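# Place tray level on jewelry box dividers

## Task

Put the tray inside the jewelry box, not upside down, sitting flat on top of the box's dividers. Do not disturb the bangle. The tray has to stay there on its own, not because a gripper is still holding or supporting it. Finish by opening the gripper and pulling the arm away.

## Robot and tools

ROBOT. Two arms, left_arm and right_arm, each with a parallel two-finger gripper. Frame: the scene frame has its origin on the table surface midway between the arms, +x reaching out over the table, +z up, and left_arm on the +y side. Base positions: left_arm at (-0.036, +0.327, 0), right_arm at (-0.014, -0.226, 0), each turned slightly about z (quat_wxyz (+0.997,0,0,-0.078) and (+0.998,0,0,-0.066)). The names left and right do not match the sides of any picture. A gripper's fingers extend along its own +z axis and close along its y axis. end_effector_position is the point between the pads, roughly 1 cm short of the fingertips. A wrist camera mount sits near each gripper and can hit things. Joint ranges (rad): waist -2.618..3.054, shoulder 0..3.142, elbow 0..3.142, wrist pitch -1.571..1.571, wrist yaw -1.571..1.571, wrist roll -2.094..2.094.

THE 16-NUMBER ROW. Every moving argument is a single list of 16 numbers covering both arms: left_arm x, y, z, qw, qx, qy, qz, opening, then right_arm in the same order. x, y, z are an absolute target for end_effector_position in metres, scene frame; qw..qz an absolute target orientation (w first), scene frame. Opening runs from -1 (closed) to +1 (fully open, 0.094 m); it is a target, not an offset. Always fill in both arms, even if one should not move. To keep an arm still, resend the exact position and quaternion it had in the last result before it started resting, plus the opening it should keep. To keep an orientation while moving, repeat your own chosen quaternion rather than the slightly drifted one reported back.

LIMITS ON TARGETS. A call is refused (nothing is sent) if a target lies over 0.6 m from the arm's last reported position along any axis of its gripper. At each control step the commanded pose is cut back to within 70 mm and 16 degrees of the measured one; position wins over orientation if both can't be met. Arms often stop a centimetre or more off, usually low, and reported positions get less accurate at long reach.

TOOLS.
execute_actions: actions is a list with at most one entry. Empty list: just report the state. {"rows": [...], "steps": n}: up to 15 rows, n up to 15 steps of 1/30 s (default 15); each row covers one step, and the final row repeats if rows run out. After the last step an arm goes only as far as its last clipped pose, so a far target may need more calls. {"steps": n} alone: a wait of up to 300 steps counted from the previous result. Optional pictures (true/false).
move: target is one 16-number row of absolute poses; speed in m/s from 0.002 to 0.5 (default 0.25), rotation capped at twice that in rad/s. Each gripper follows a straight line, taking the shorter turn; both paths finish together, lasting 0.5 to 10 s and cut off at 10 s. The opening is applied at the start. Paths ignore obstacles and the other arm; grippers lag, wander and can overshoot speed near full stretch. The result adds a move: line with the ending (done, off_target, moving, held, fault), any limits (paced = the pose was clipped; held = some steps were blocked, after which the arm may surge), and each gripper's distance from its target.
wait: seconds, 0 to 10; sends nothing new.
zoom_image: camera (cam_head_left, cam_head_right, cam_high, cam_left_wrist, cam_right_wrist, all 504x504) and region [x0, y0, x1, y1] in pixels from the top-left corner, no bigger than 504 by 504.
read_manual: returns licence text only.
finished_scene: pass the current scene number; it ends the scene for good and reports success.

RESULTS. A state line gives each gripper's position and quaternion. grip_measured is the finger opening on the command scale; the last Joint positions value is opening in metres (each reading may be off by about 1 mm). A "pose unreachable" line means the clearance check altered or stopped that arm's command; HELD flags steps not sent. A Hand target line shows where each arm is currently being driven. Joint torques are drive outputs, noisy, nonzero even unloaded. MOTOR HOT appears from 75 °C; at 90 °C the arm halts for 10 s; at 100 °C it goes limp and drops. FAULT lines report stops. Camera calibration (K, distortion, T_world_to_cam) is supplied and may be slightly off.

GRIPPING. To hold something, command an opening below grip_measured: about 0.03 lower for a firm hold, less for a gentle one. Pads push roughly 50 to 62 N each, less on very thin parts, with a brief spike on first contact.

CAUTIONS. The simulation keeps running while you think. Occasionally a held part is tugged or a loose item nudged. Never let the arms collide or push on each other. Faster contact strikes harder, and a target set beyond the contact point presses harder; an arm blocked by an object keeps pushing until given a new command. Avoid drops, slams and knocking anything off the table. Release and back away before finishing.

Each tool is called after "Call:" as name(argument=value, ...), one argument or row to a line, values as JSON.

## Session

Call:
execute_actions(
  actions=[],
)

Scene clock: 0.00 s of 4500.00 s.
left_arm: end_effector_position=(+0.6291, +0.3655, +0.3104) grip_measured=+1.000 end_effector_quat_wxyz=(+0.640, +0.321, +0.633, +0.294) | right_arm: end_effector_position=(+0.2686, -0.2845, +0.1517) grip_measured=+1.000 end_effector_quat_wxyz=(+0.400, +0.525, +0.732, +0.170)
Joint positions: left_arm=[0.246 2.163 1.823 0.333 0.128 0.9   0.094] | right_arm=[-0.066  0.829  0.561 -0.404  0.017  1.038  0.094]
Joint velocities: left_arm=[-0.007  0.002 -0.017  0.007  0.066  0.037  0.   ] | right_arm=[-0.012 -0.002  0.017 -0.051 -0.066 -0.022  0.   ]
Joint torques (N m, as the arm reports them, + toward a larger angle): no reading
Hand target (left_arm): +0.626, +0.365, +0.328; +0.651, +0.314, +0.624, +0.297
Hand target (right_arm): +0.270, -0.285, +0.158; +0.408, +0.521, +0.730, +0.171
camera_calibration (this result's frames):
cam_left_wrist: T_world_to_cam=[[-0.0597746, -0.625551, -0.77789, 0.497522], [-0.425242, 0.720992, -0.547119, 0.220191], [0.903104, 0.298088, -0.309107, -0.460851], [0, 0, 0, 1]] pos_world=[0.53957, 0.289844, 0.365036]
cam_right_wrist: T_world_to_cam=[[-0.554942, -0.656257, -0.51124, 0.037181], [-0.709538, 0.694212, -0.120939, 0.446917], [0.434275, 0.29563, -0.850886, 0.19581], [0, 0, 0, 1]] pos_world=[0.252702, -0.343742, 0.23967]

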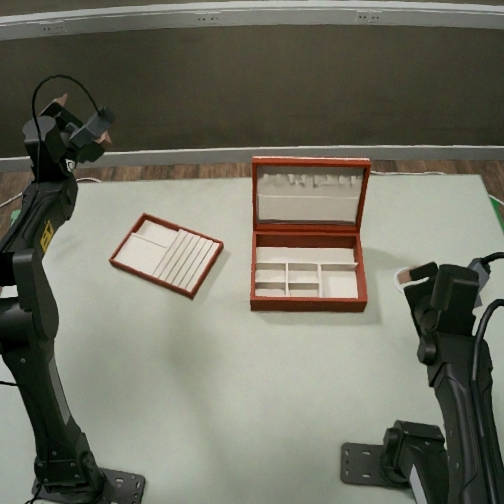

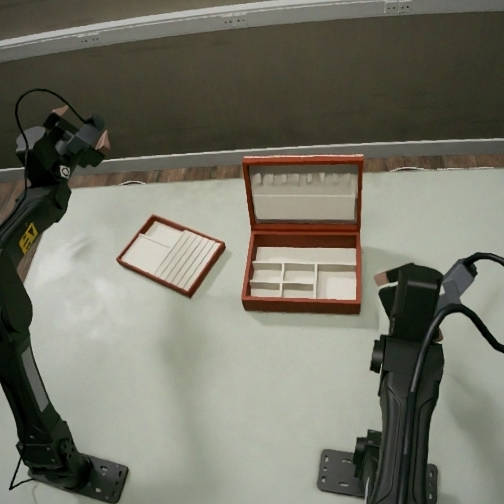

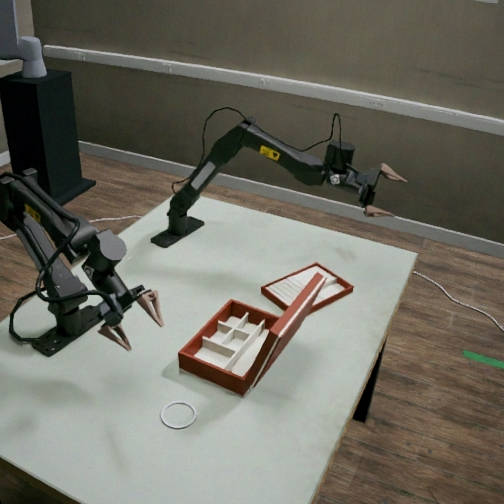

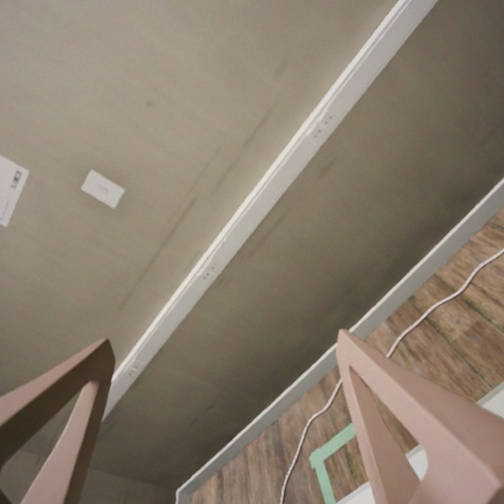

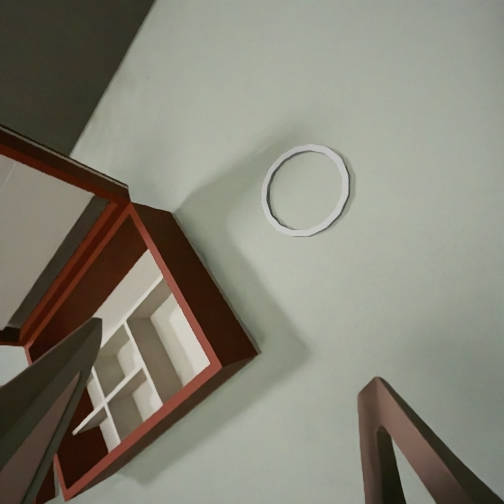

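Call:
move(
  target=[0.45,0.27,0.14,0,0.849,0.529,0,-0.3,0.2,-0.33,0.2,0.408,0.521,0.73,0.171,1],
)

Call:
move(
  target=[0.45,0.25,0.07,0,0.849,0.529,0,-0.3,0.2,-0.33,0.2,0.408,0.521,0.73,0.171,1],
  speed=0.08,
)

Scene clock: 22.37 s of 4500.00 s.
left_arm: end_effector_position=(+0.4643, +0.2716, +0.1202) grip_measured=-0.298 end_effector_quat_wxyz=(+0.041, +0.843, +0.532, +0.062) | right_arm: end_effector_position=(+0.2003, -0.3318, +0.1810) grip_measured=+1.000 end_effector_quat_wxyz=(+0.385, +0.536, +0.732, +0.169)
Joint positions: left_arm=[ 0.037  2.494  2.61  -1.54  -0.015  1.899  0.033] | right_arm=[-0.634  0.691  0.686 -0.778 -0.409  0.671  0.094]
Joint velocities: left_arm=[-0.002 -0.002  0.007 -0.022 -0.051  0.007  0.001] | right_arm=[-0.007 -0.002  0.007 -0.081 -0.037 -0.095  0.   ]
Joint torques (N m, as the arm reports them, + toward a larger angle): left_arm=[ -0.51 -17.3    3.18   0.12   0.07   0.09] | right_arm=[-0.84 -1.3   8.98  1.69 -0.32 -0.15]
Hand target (left_arm): +0.456, +0.270, +0.131; +0.038, +0.847, +0.526, +0.061
Hand target (right_arm): +0.200, -0.331, +0.199; +0.407, +0.521, +0.731, +0.169
Off the commanded pose (left_arm): 0.024 m, 9 deg.
Off the commanded pose (right_arm): 0.019 m, 3 deg.
joint sent to its limit (left arm) — the command would take joint 4 (wrist pitch) past its lower limit, so that joint was sent only as far as its limit.
After step 90, 15.20 s passed at rest.
move: off_target (left_arm, right_arm)
camera_calibration (this result's frames):
cam_left_wrist: T_world_to_cam=[[-0.89962, 0.423866, -0.104985, 0.305054], [0.321085, 0.805028, 0.498833, -0.381288], [0.295954, 0.415051, -0.860316, -0.0264428], [0, 0, 0, 1]] pos_world=[0.404684, 0.18862, 0.199476]
cam_right_wrist: T_world_to_cam=[[-0.576645, -0.637234, -0.511286, -0.00609961], [-0.703847, 0.705232, -0.0851328, 0.430863], [0.414825, 0.310776, -0.855184, 0.274066], [0, 0, 0, 1]] pos_world=[0.186055, -0.392918, 0.267939]

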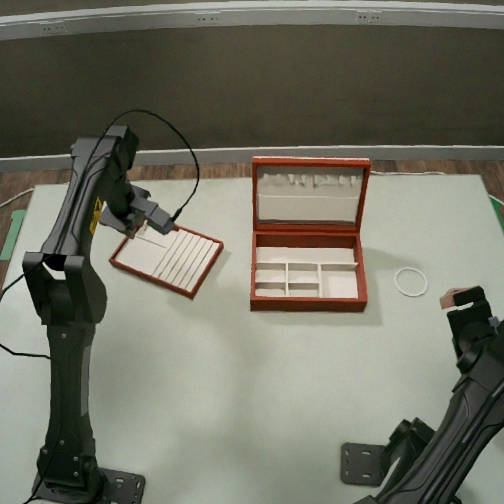

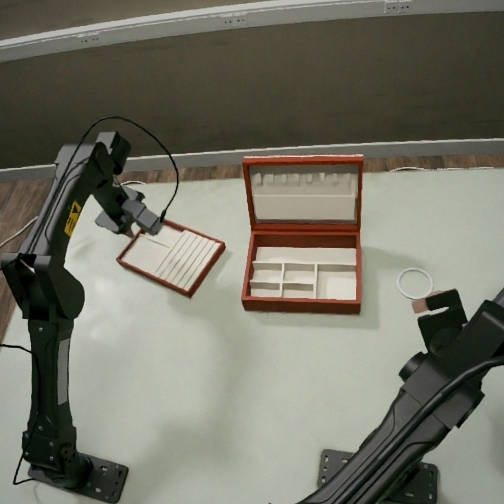

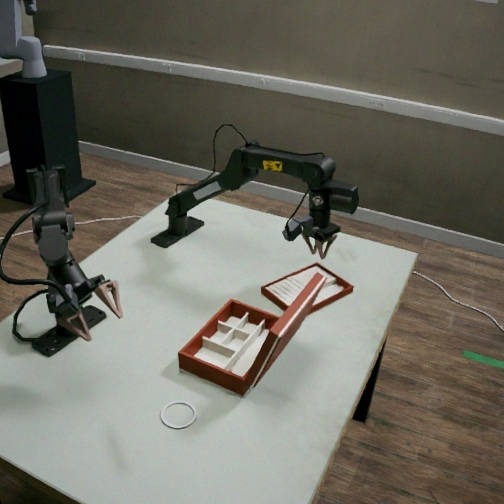

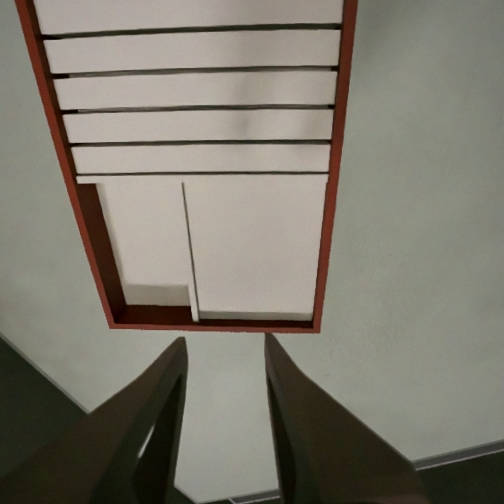

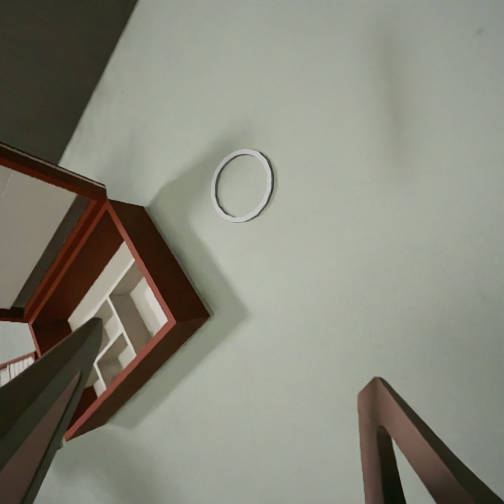

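Scene clock: 23.67 s of 4500.00 s.
left_arm: end_effector_position=(+0.4602, +0.2554, +0.0733) grip_measured=-0.298 end_effector_quat_wxyz=(+0.011, +0.849, +0.528, +0.024) | right_arm: end_effector_position=(+0.2002, -0.3312, +0.1807) grip_measured=+1.000 end_effector_quat_wxyz=(+0.384, +0.536, +0.733, +0.170)
Joint positions: left_arm=[ 0.004  2.591  2.61  -1.539 -0.015  1.878  0.033] | right_arm=[-0.634  0.691  0.686 -0.78  -0.41   0.67   0.094]
Joint velocities: left_arm=[-0.007 -0.012 -0.007  0.037 -0.051 -0.022  0.   ] | right_arm=[-0.007 -0.007 -0.002  0.007  0.007  0.007  0.   ]
Joint torques (N m, as the arm reports them, + toward a larger angle): left_arm=[ -0.87 -14.95   3.44  -0.07   0.17  -0.1 ] | right_arm=[-0.67 -1.9   8.79  1.65 -0.34 -0.11]
Hand target (left_arm): +0.451, +0.250, +0.069; +0.004, +0.849, +0.528, +0.005
Hand target (right_arm): +0.200, -0.330, +0.200; +0.408, +0.521, +0.730, +0.170
Off the commanded pose (left_arm): 0.012 m, 3 deg.
Off the commanded pose (right_arm): 0.019 m, 3 deg.
joint sent to its limit (left arm) — the command would take joint 4 (wrist pitch) past its lower limit, so that joint was sent only as far as its limit.
move: off_target (left_arm, right_arm)
camera_calibration (this result's frames):
cam_left_wrist: T_world_to_cam=[[-0.899722, 0.436248, -0.013712, 0.293455], [0.378209, 0.794932, 0.474385, -0.365432], [0.21785, 0.421629, -0.880211, -0.0231528], [0, 0, 0, 1]] pos_world=[0.407281, 0.172236, 0.157]
cam_right_wrist: T_world_to_cam=[[-0.576026, -0.636992, -0.512283, -0.00582842], [-0.705039, 0.704296, -0.0829815, 0.429901], [0.413658, 0.31338, -0.854798, 0.27473], [0, 0, 0, 1]] pos_world=[0.186095, -0.392585, 0.267527]

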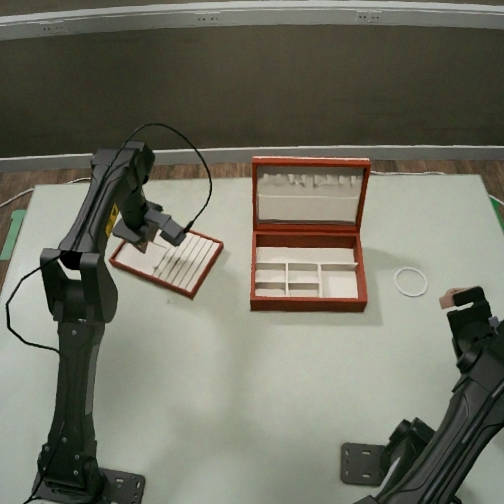

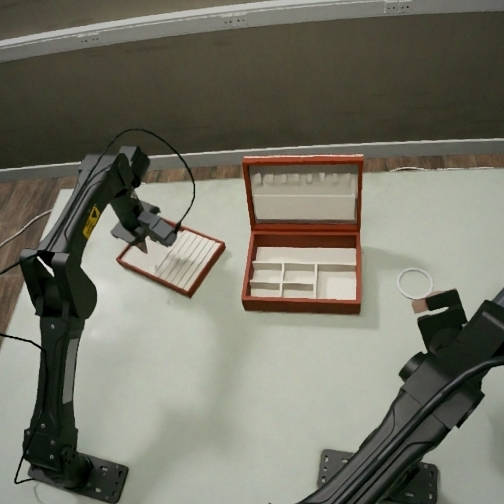

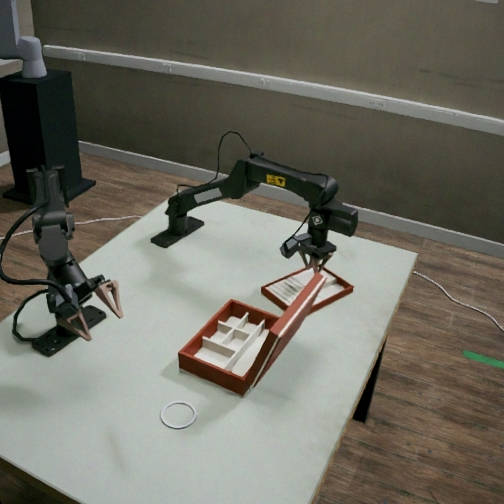

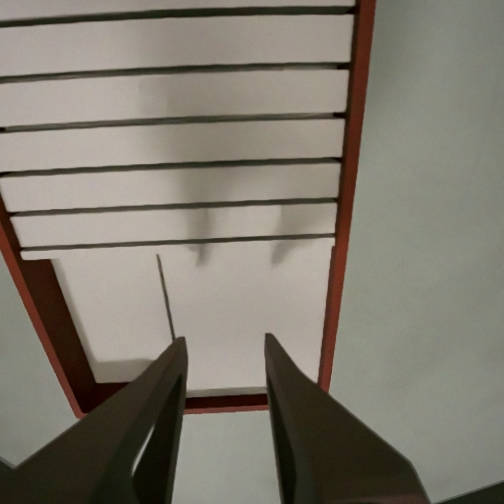

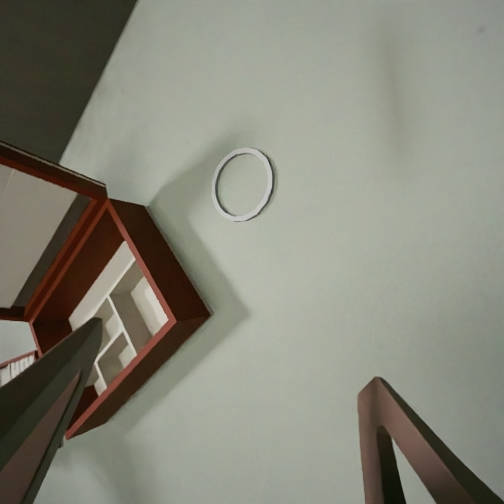

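Call:
move(
  target=[0.485,0.232,0.055,0,0.849,0.529,0,-0.3,0.2,-0.33,0.2,0.408,0.521,0.73,0.171,1],
  speed=0.05,
)

Scene clock: 37.97 s of 4500.00 s.
left_arm: end_effector_position=(+0.4847, +0.2388, +0.0479) grip_measured=-0.298 end_effector_quat_wxyz=(+0.026, +0.848, +0.527, +0.040) | right_arm: end_effector_position=(+0.2002, -0.3311, +0.1807) grip_measured=+1.000 end_effector_quat_wxyz=(+0.384, +0.536, +0.733, +0.170)
Joint positions: left_arm=[-0.02   2.751  2.816 -1.542 -0.015  1.854  0.033] | right_arm=[-0.634  0.691  0.686 -0.78  -0.411  0.67   0.094]
Joint velocities: left_arm=[-0.012  0.017  0.027  0.007  0.081  0.022  0.   ] | right_arm=[-0.017 -0.017 -0.007 -0.051 -0.066  0.051  0.   ]
Joint torques (N m, as the arm reports them, + toward a larger angle): left_arm=[ -0.74 -15.57   6.75   0.04   0.14  -0.11] | right_arm=[-0.67 -1.94  8.69  1.64 -0.34 -0.09]
Hand target (left_arm): +0.484, +0.232, +0.055; +0.036, +0.848, +0.528, +0.040
Hand target (right_arm): +0.200, -0.330, +0.200; +0.408, +0.521, +0.730, +0.170
Off the commanded pose (left_arm): 0.010 m, 6 deg.
Off the commanded pose (right_arm): 0.019 m, 3 deg.
joint sent to its limit (left arm) — the command would take joint 4 (wrist pitch) past its lower limit, so that joint was sent only as far as its limit.
After step 90, 10.17 s passed at rest.
move: off_target (left_arm, right_arm)
camera_calibration (this result's frames):
cam_left_wrist: T_world_to_cam=[[-0.898316, 0.435641, -0.0569676, 0.323903], [0.357008, 0.799367, 0.483278, -0.34067], [0.256074, 0.413798, -0.873611, -0.0608422], [0, 0, 0, 1]] pos_world=[0.428169, 0.156391, 0.129938]
cam_right_wrist: T_world_to_cam=[[-0.575759, -0.637048, -0.512515, -0.00579493], [-0.705214, 0.704122, -0.0829763, 0.429858], [0.413733, 0.313658, -0.85466, 0.274768], [0, 0, 0, 1]] pos_world=[0.186125, -0.392548, 0.267532]

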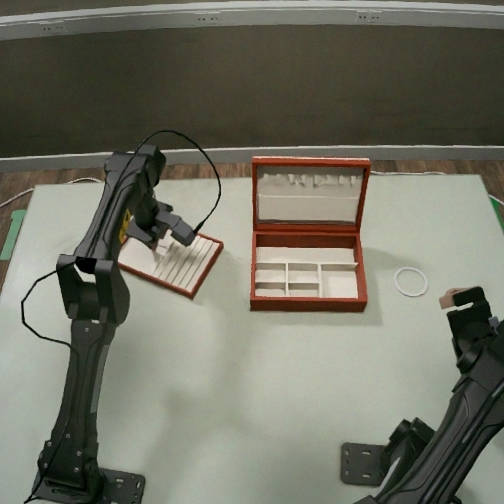

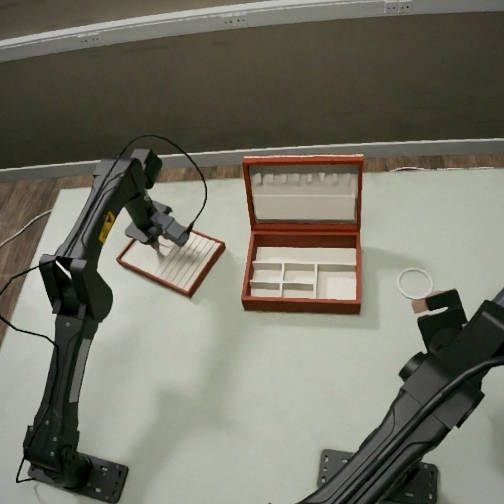

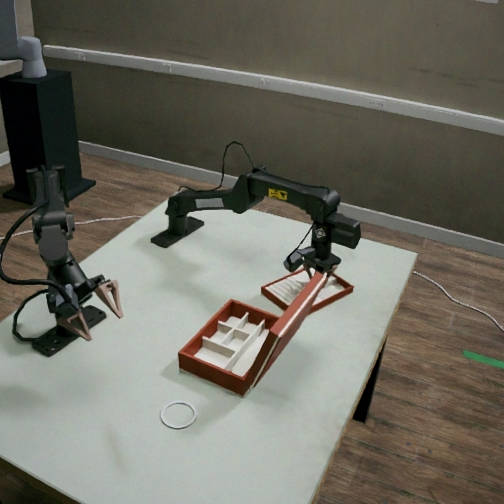

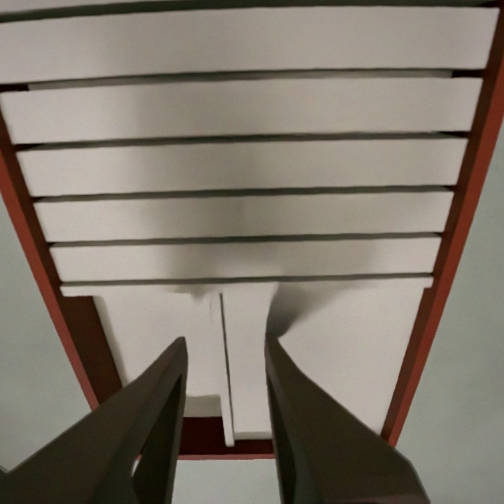

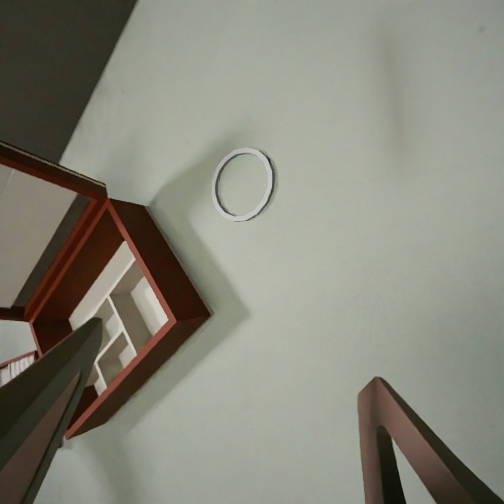

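Call:
move(
  target=[0.485,0.236,0.025,0.026,0.848,0.527,0.04,-0.4,0.2,-0.33,0.2,0.408,0.521,0.73,0.171,1],
  speed=0.03,
)

Call:
move(
  target=[0.485,0.236,0.028,0.026,0.848,0.527,0.04,-0.99,0.2,-0.33,0.2,0.408,0.521,0.73,0.171,1],
  speed=0.03,
)

Call:
move(
  target=[0.22,0.22,0.045,0,0.707,0.707,0,-0.99,0.2,-0.33,0.2,0.408,0.521,0.73,0.171,1],
  speed=0.07,
)

Scene clock: 46.73 s of 4500.00 s.
left_arm: end_effector_position=(+0.4866, +0.2385, +0.0435) grip_measured=-0.398 end_effector_quat_wxyz=(+0.032, +0.848, +0.528, +0.047) | right_arm: end_effector_position=(+0.2002, -0.3311, +0.1807) grip_measured=+1.000 end_effector_quat_wxyz=(+0.384, +0.536, +0.733, +0.170)
Joint positions: left_arm=[-0.02   2.671  2.639 -1.426 -0.016  1.853  0.028] | right_arm=[-0.634  0.691  0.686 -0.78  -0.411  0.67   0.094]
Joint velocities: left_arm=[-0.017 -0.022 -0.061  0.022 -0.051  0.007  0.001] | right_arm=[ 0.002 -0.017 -0.002 -0.007 -0.022 -0.037  0.   ]
Joint torques (N m, as the arm reports them, + toward a larger angle): left_arm=[ -0.57 -14.19   1.81   0.67   0.02  -0.05] | right_arm=[-0.64 -1.92  8.75  1.66 -0.33 -0.1 ]
Hand target (left_arm): +0.485, +0.236, +0.025; +0.025, +0.848, +0.527, +0.039
Hand target (right_arm): +0.200, -0.330, +0.200; +0.408, +0.521, +0.730, +0.170
Off the commanded pose (left_arm): 0.019 m, 1 deg.
Off the commanded pose (right_arm): 0.019 m, 3 deg.
After step 90, 4.60 s passed at rest.
move: off_target (left_arm, right_arm)
camera_calibration (this result's frames):
cam_left_wrist: T_world_to_cam=[[-0.897502, 0.434739, -0.0741121, 0.326076], [0.347771, 0.801026, 0.487251, -0.335124], [0.271192, 0.411534, -0.870112, -0.0719717], [0, 0, 0, 1]] pos_world=[0.428719, 0.156304, 0.124832]
cam_right_wrist: T_world_to_cam=[[-0.575759, -0.637048, -0.512515, -0.00579493], [-0.705214, 0.704122, -0.0829763, 0.429858], [0.413733, 0.313658, -0.85466, 0.274768], [0, 0, 0, 1]] pos_world=[0.186125, -0.392548, 0.267532]

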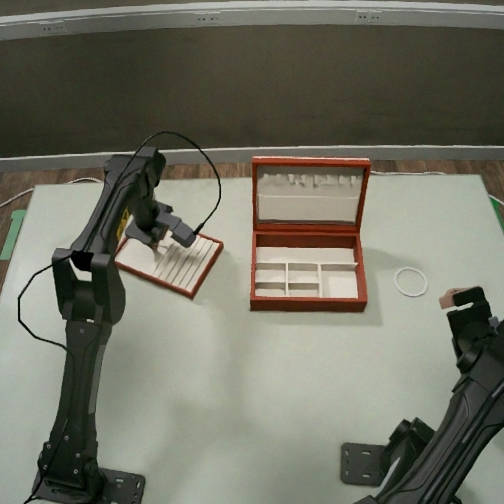

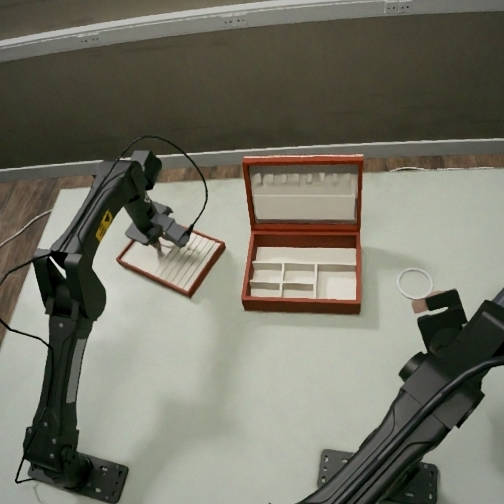

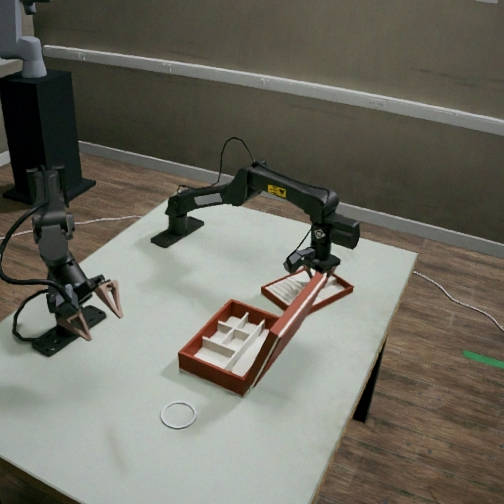

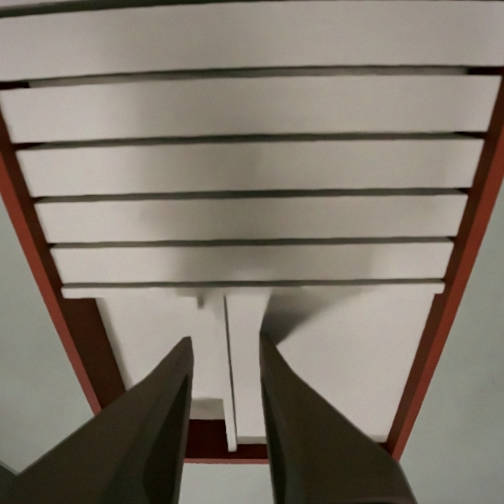

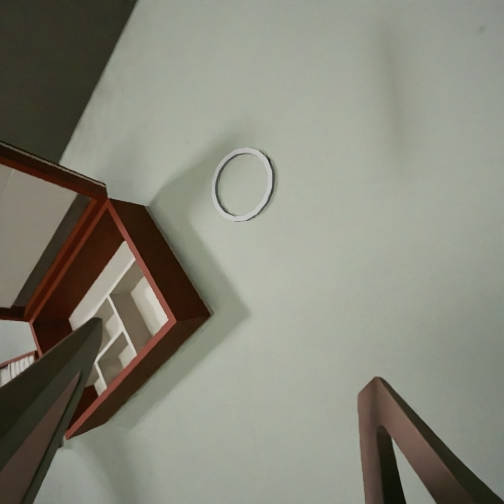

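Scene clock: 47.90 s of 4500.00 s.
left_arm: end_effector_position=(+0.4874, +0.2388, +0.0441) grip_measured=-0.963 end_effector_quat_wxyz=(+0.032, +0.847, +0.528, +0.049) | right_arm: end_effector_position=(+0.2002, -0.3311, +0.1807) grip_measured=+1.000 end_effector_quat_wxyz=(+0.384, +0.536, +0.733, +0.170)
Joint positions: left_arm=[-0.02   2.67   2.639 -1.423 -0.018  1.853  0.002] | right_arm=[-0.634  0.691  0.686 -0.78  -0.411  0.67   0.094]
Joint velocities: left_arm=[-0.002 -0.007  0.007  0.007 -0.007 -0.007 -0.   ] | right_arm=[-0.007  0.012  0.017  0.022  0.007  0.007  0.   ]
Joint torques (N m, as the arm reports them, + toward a larger angle): left_arm=[ -0.55 -14.27   2.11   0.6    0.03  -0.03] | right_arm=[-0.65 -1.75  8.73  1.68 -0.33 -0.09]
Hand target (left_arm): +0.485, +0.236, +0.028; +0.025, +0.848, +0.527, +0.039
Hand target (right_arm): +0.200, -0.330, +0.200; +0.408, +0.521, +0.730, +0.170
Off the commanded pose (left_arm): 0.017 m, 1 deg.
Off the commanded pose (right_arm): 0.019 m, 3 deg.
move: off_target (left_arm, right_arm)
camera_calibration (this result's frames):
cam_left_wrist: T_world_to_cam=[[-0.897302, 0.434623, -0.0771557, 0.326806], [0.345532, 0.800348, 0.48995, -0.33477], [0.274694, 0.412973, -0.86833, -0.073937], [0, 0, 0, 1]] pos_world=[0.429227, 0.156429, 0.125034]
cam_right_wrist: T_world_to_cam=[[-0.575759, -0.637048, -0.512515, -0.00579493], [-0.705214, 0.704122, -0.0829763, 0.429858], [0.413733, 0.313658, -0.85466, 0.274768], [0, 0, 0, 1]] pos_world=[0.186125, -0.392548, 0.267532]

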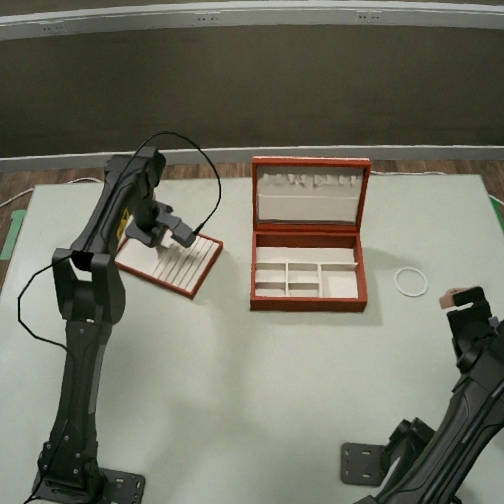

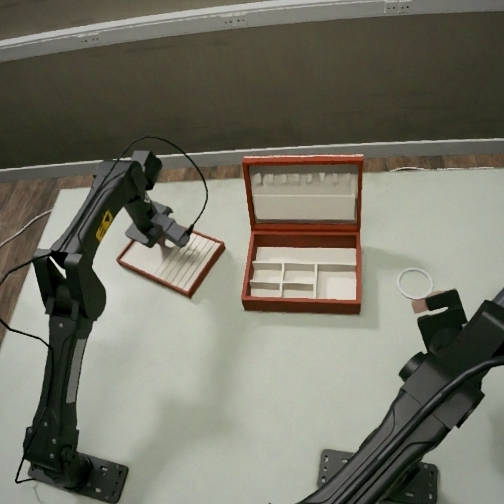

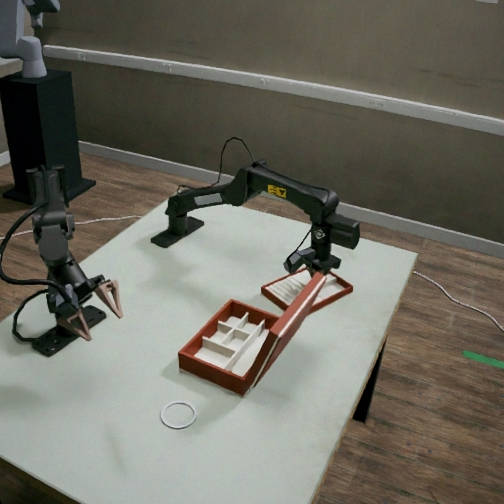

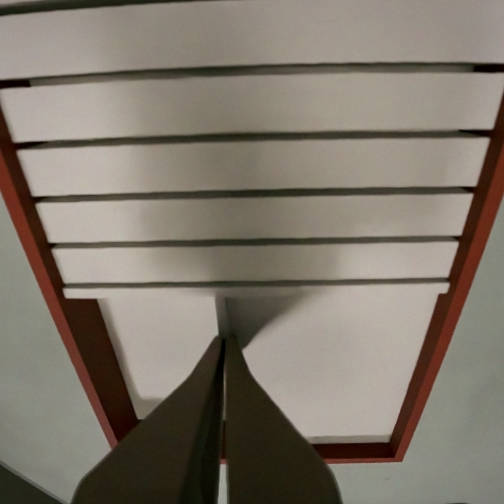

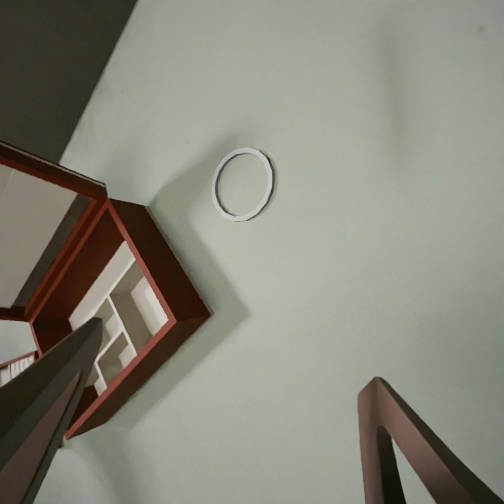

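Scene clock: 52.10 s of 4500.00 s.
left_arm: end_effector_position=(+0.2300, +0.2237, +0.0359) grip_measured=-0.963 end_effector_quat_wxyz=(-0.005, +0.709, +0.705, +0.007) | right_arm: end_effector_position=(+0.2002, -0.3311, +0.1807) grip_measured=+1.000 end_effector_quat_wxyz=(+0.384, +0.536, +0.733, +0.170)
Joint positions: left_arm=[-0.231  1.697  1.066 -0.944 -0.018  1.189  0.002] | right_arm=[-0.634  0.691  0.686 -0.78  -0.411  0.67   0.094]
Joint velocities: left_arm=[-0.002 -0.007  0.007  0.022  0.007 -0.022 -0.001] | right_arm=[ 0.002 -0.007  0.007 -0.022  0.022  0.022  0.   ]
Joint torques (N m, as the arm reports them, + toward a larger angle): left_arm=[-1.07 -9.58  2.88 -0.02  0.29 -0.14] | right_arm=[-0.58 -2.12  8.82  1.68 -0.34 -0.12]
Hand target (left_arm): +0.222, +0.219, +0.040; +0.003, +0.708, +0.706, -0.003
Hand target (right_arm): +0.200, -0.330, +0.200; +0.408, +0.521, +0.730, +0.170
Off the commanded pose (left_arm): 0.014 m, 1 deg.
Off the commanded pose (right_arm): 0.019 m, 3 deg.
move: off_target (left_arm, right_arm)
camera_calibration (this result's frames):
cam_left_wrist: T_world_to_cam=[[-0.999631, -0.0031015, 0.0269935, 0.219504], [0.00978673, 0.885683, 0.464188, -0.170665], [-0.0253473, 0.464281, -0.885325, 0.0540656], [0, 0, 0, 1]] pos_world=[0.222464, 0.126734, 0.121161]
cam_right_wrist: T_world_to_cam=[[-0.575759, -0.637048, -0.512515, -0.00579493], [-0.705214, 0.704122, -0.0829763, 0.429858], [0.413733, 0.313658, -0.85466, 0.274768], [0, 0, 0, 1]] pos_world=[0.186125, -0.392548, 0.267532]

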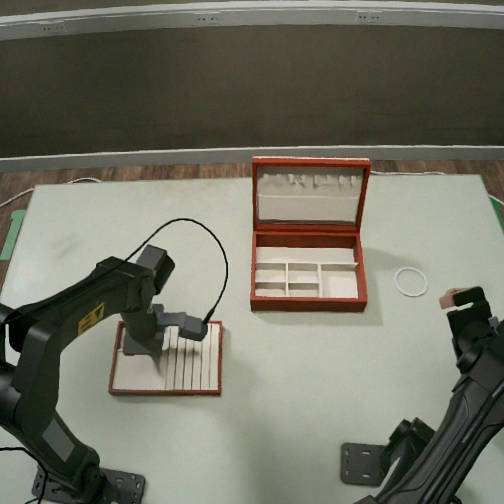

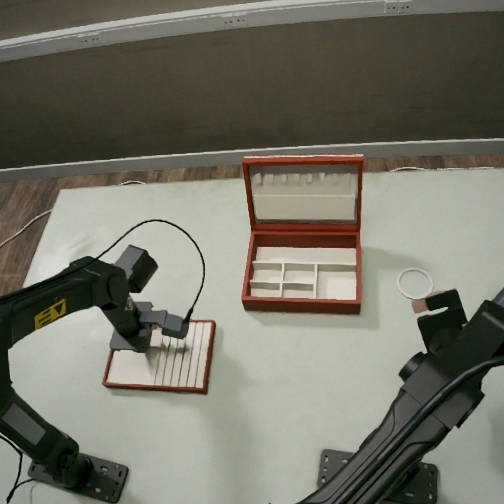

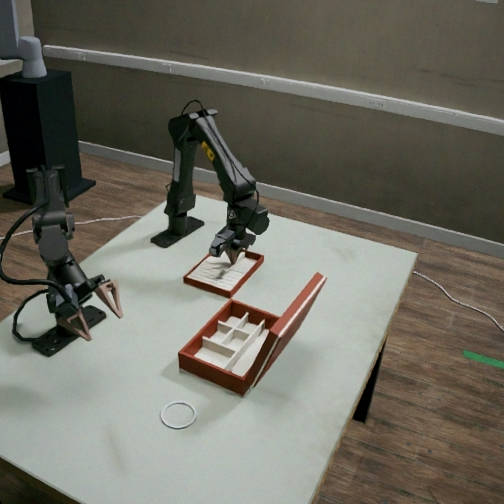

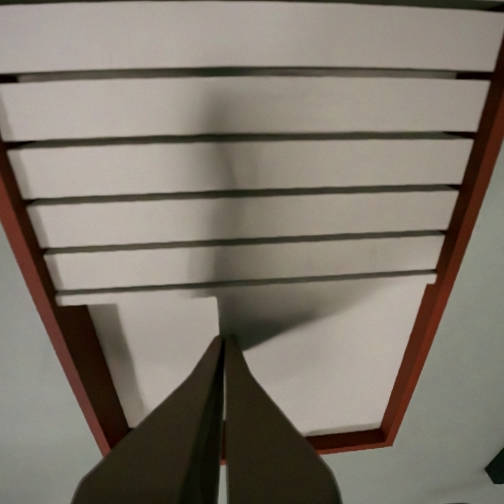

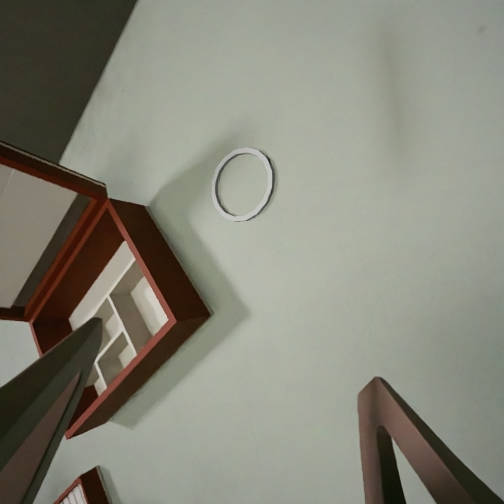

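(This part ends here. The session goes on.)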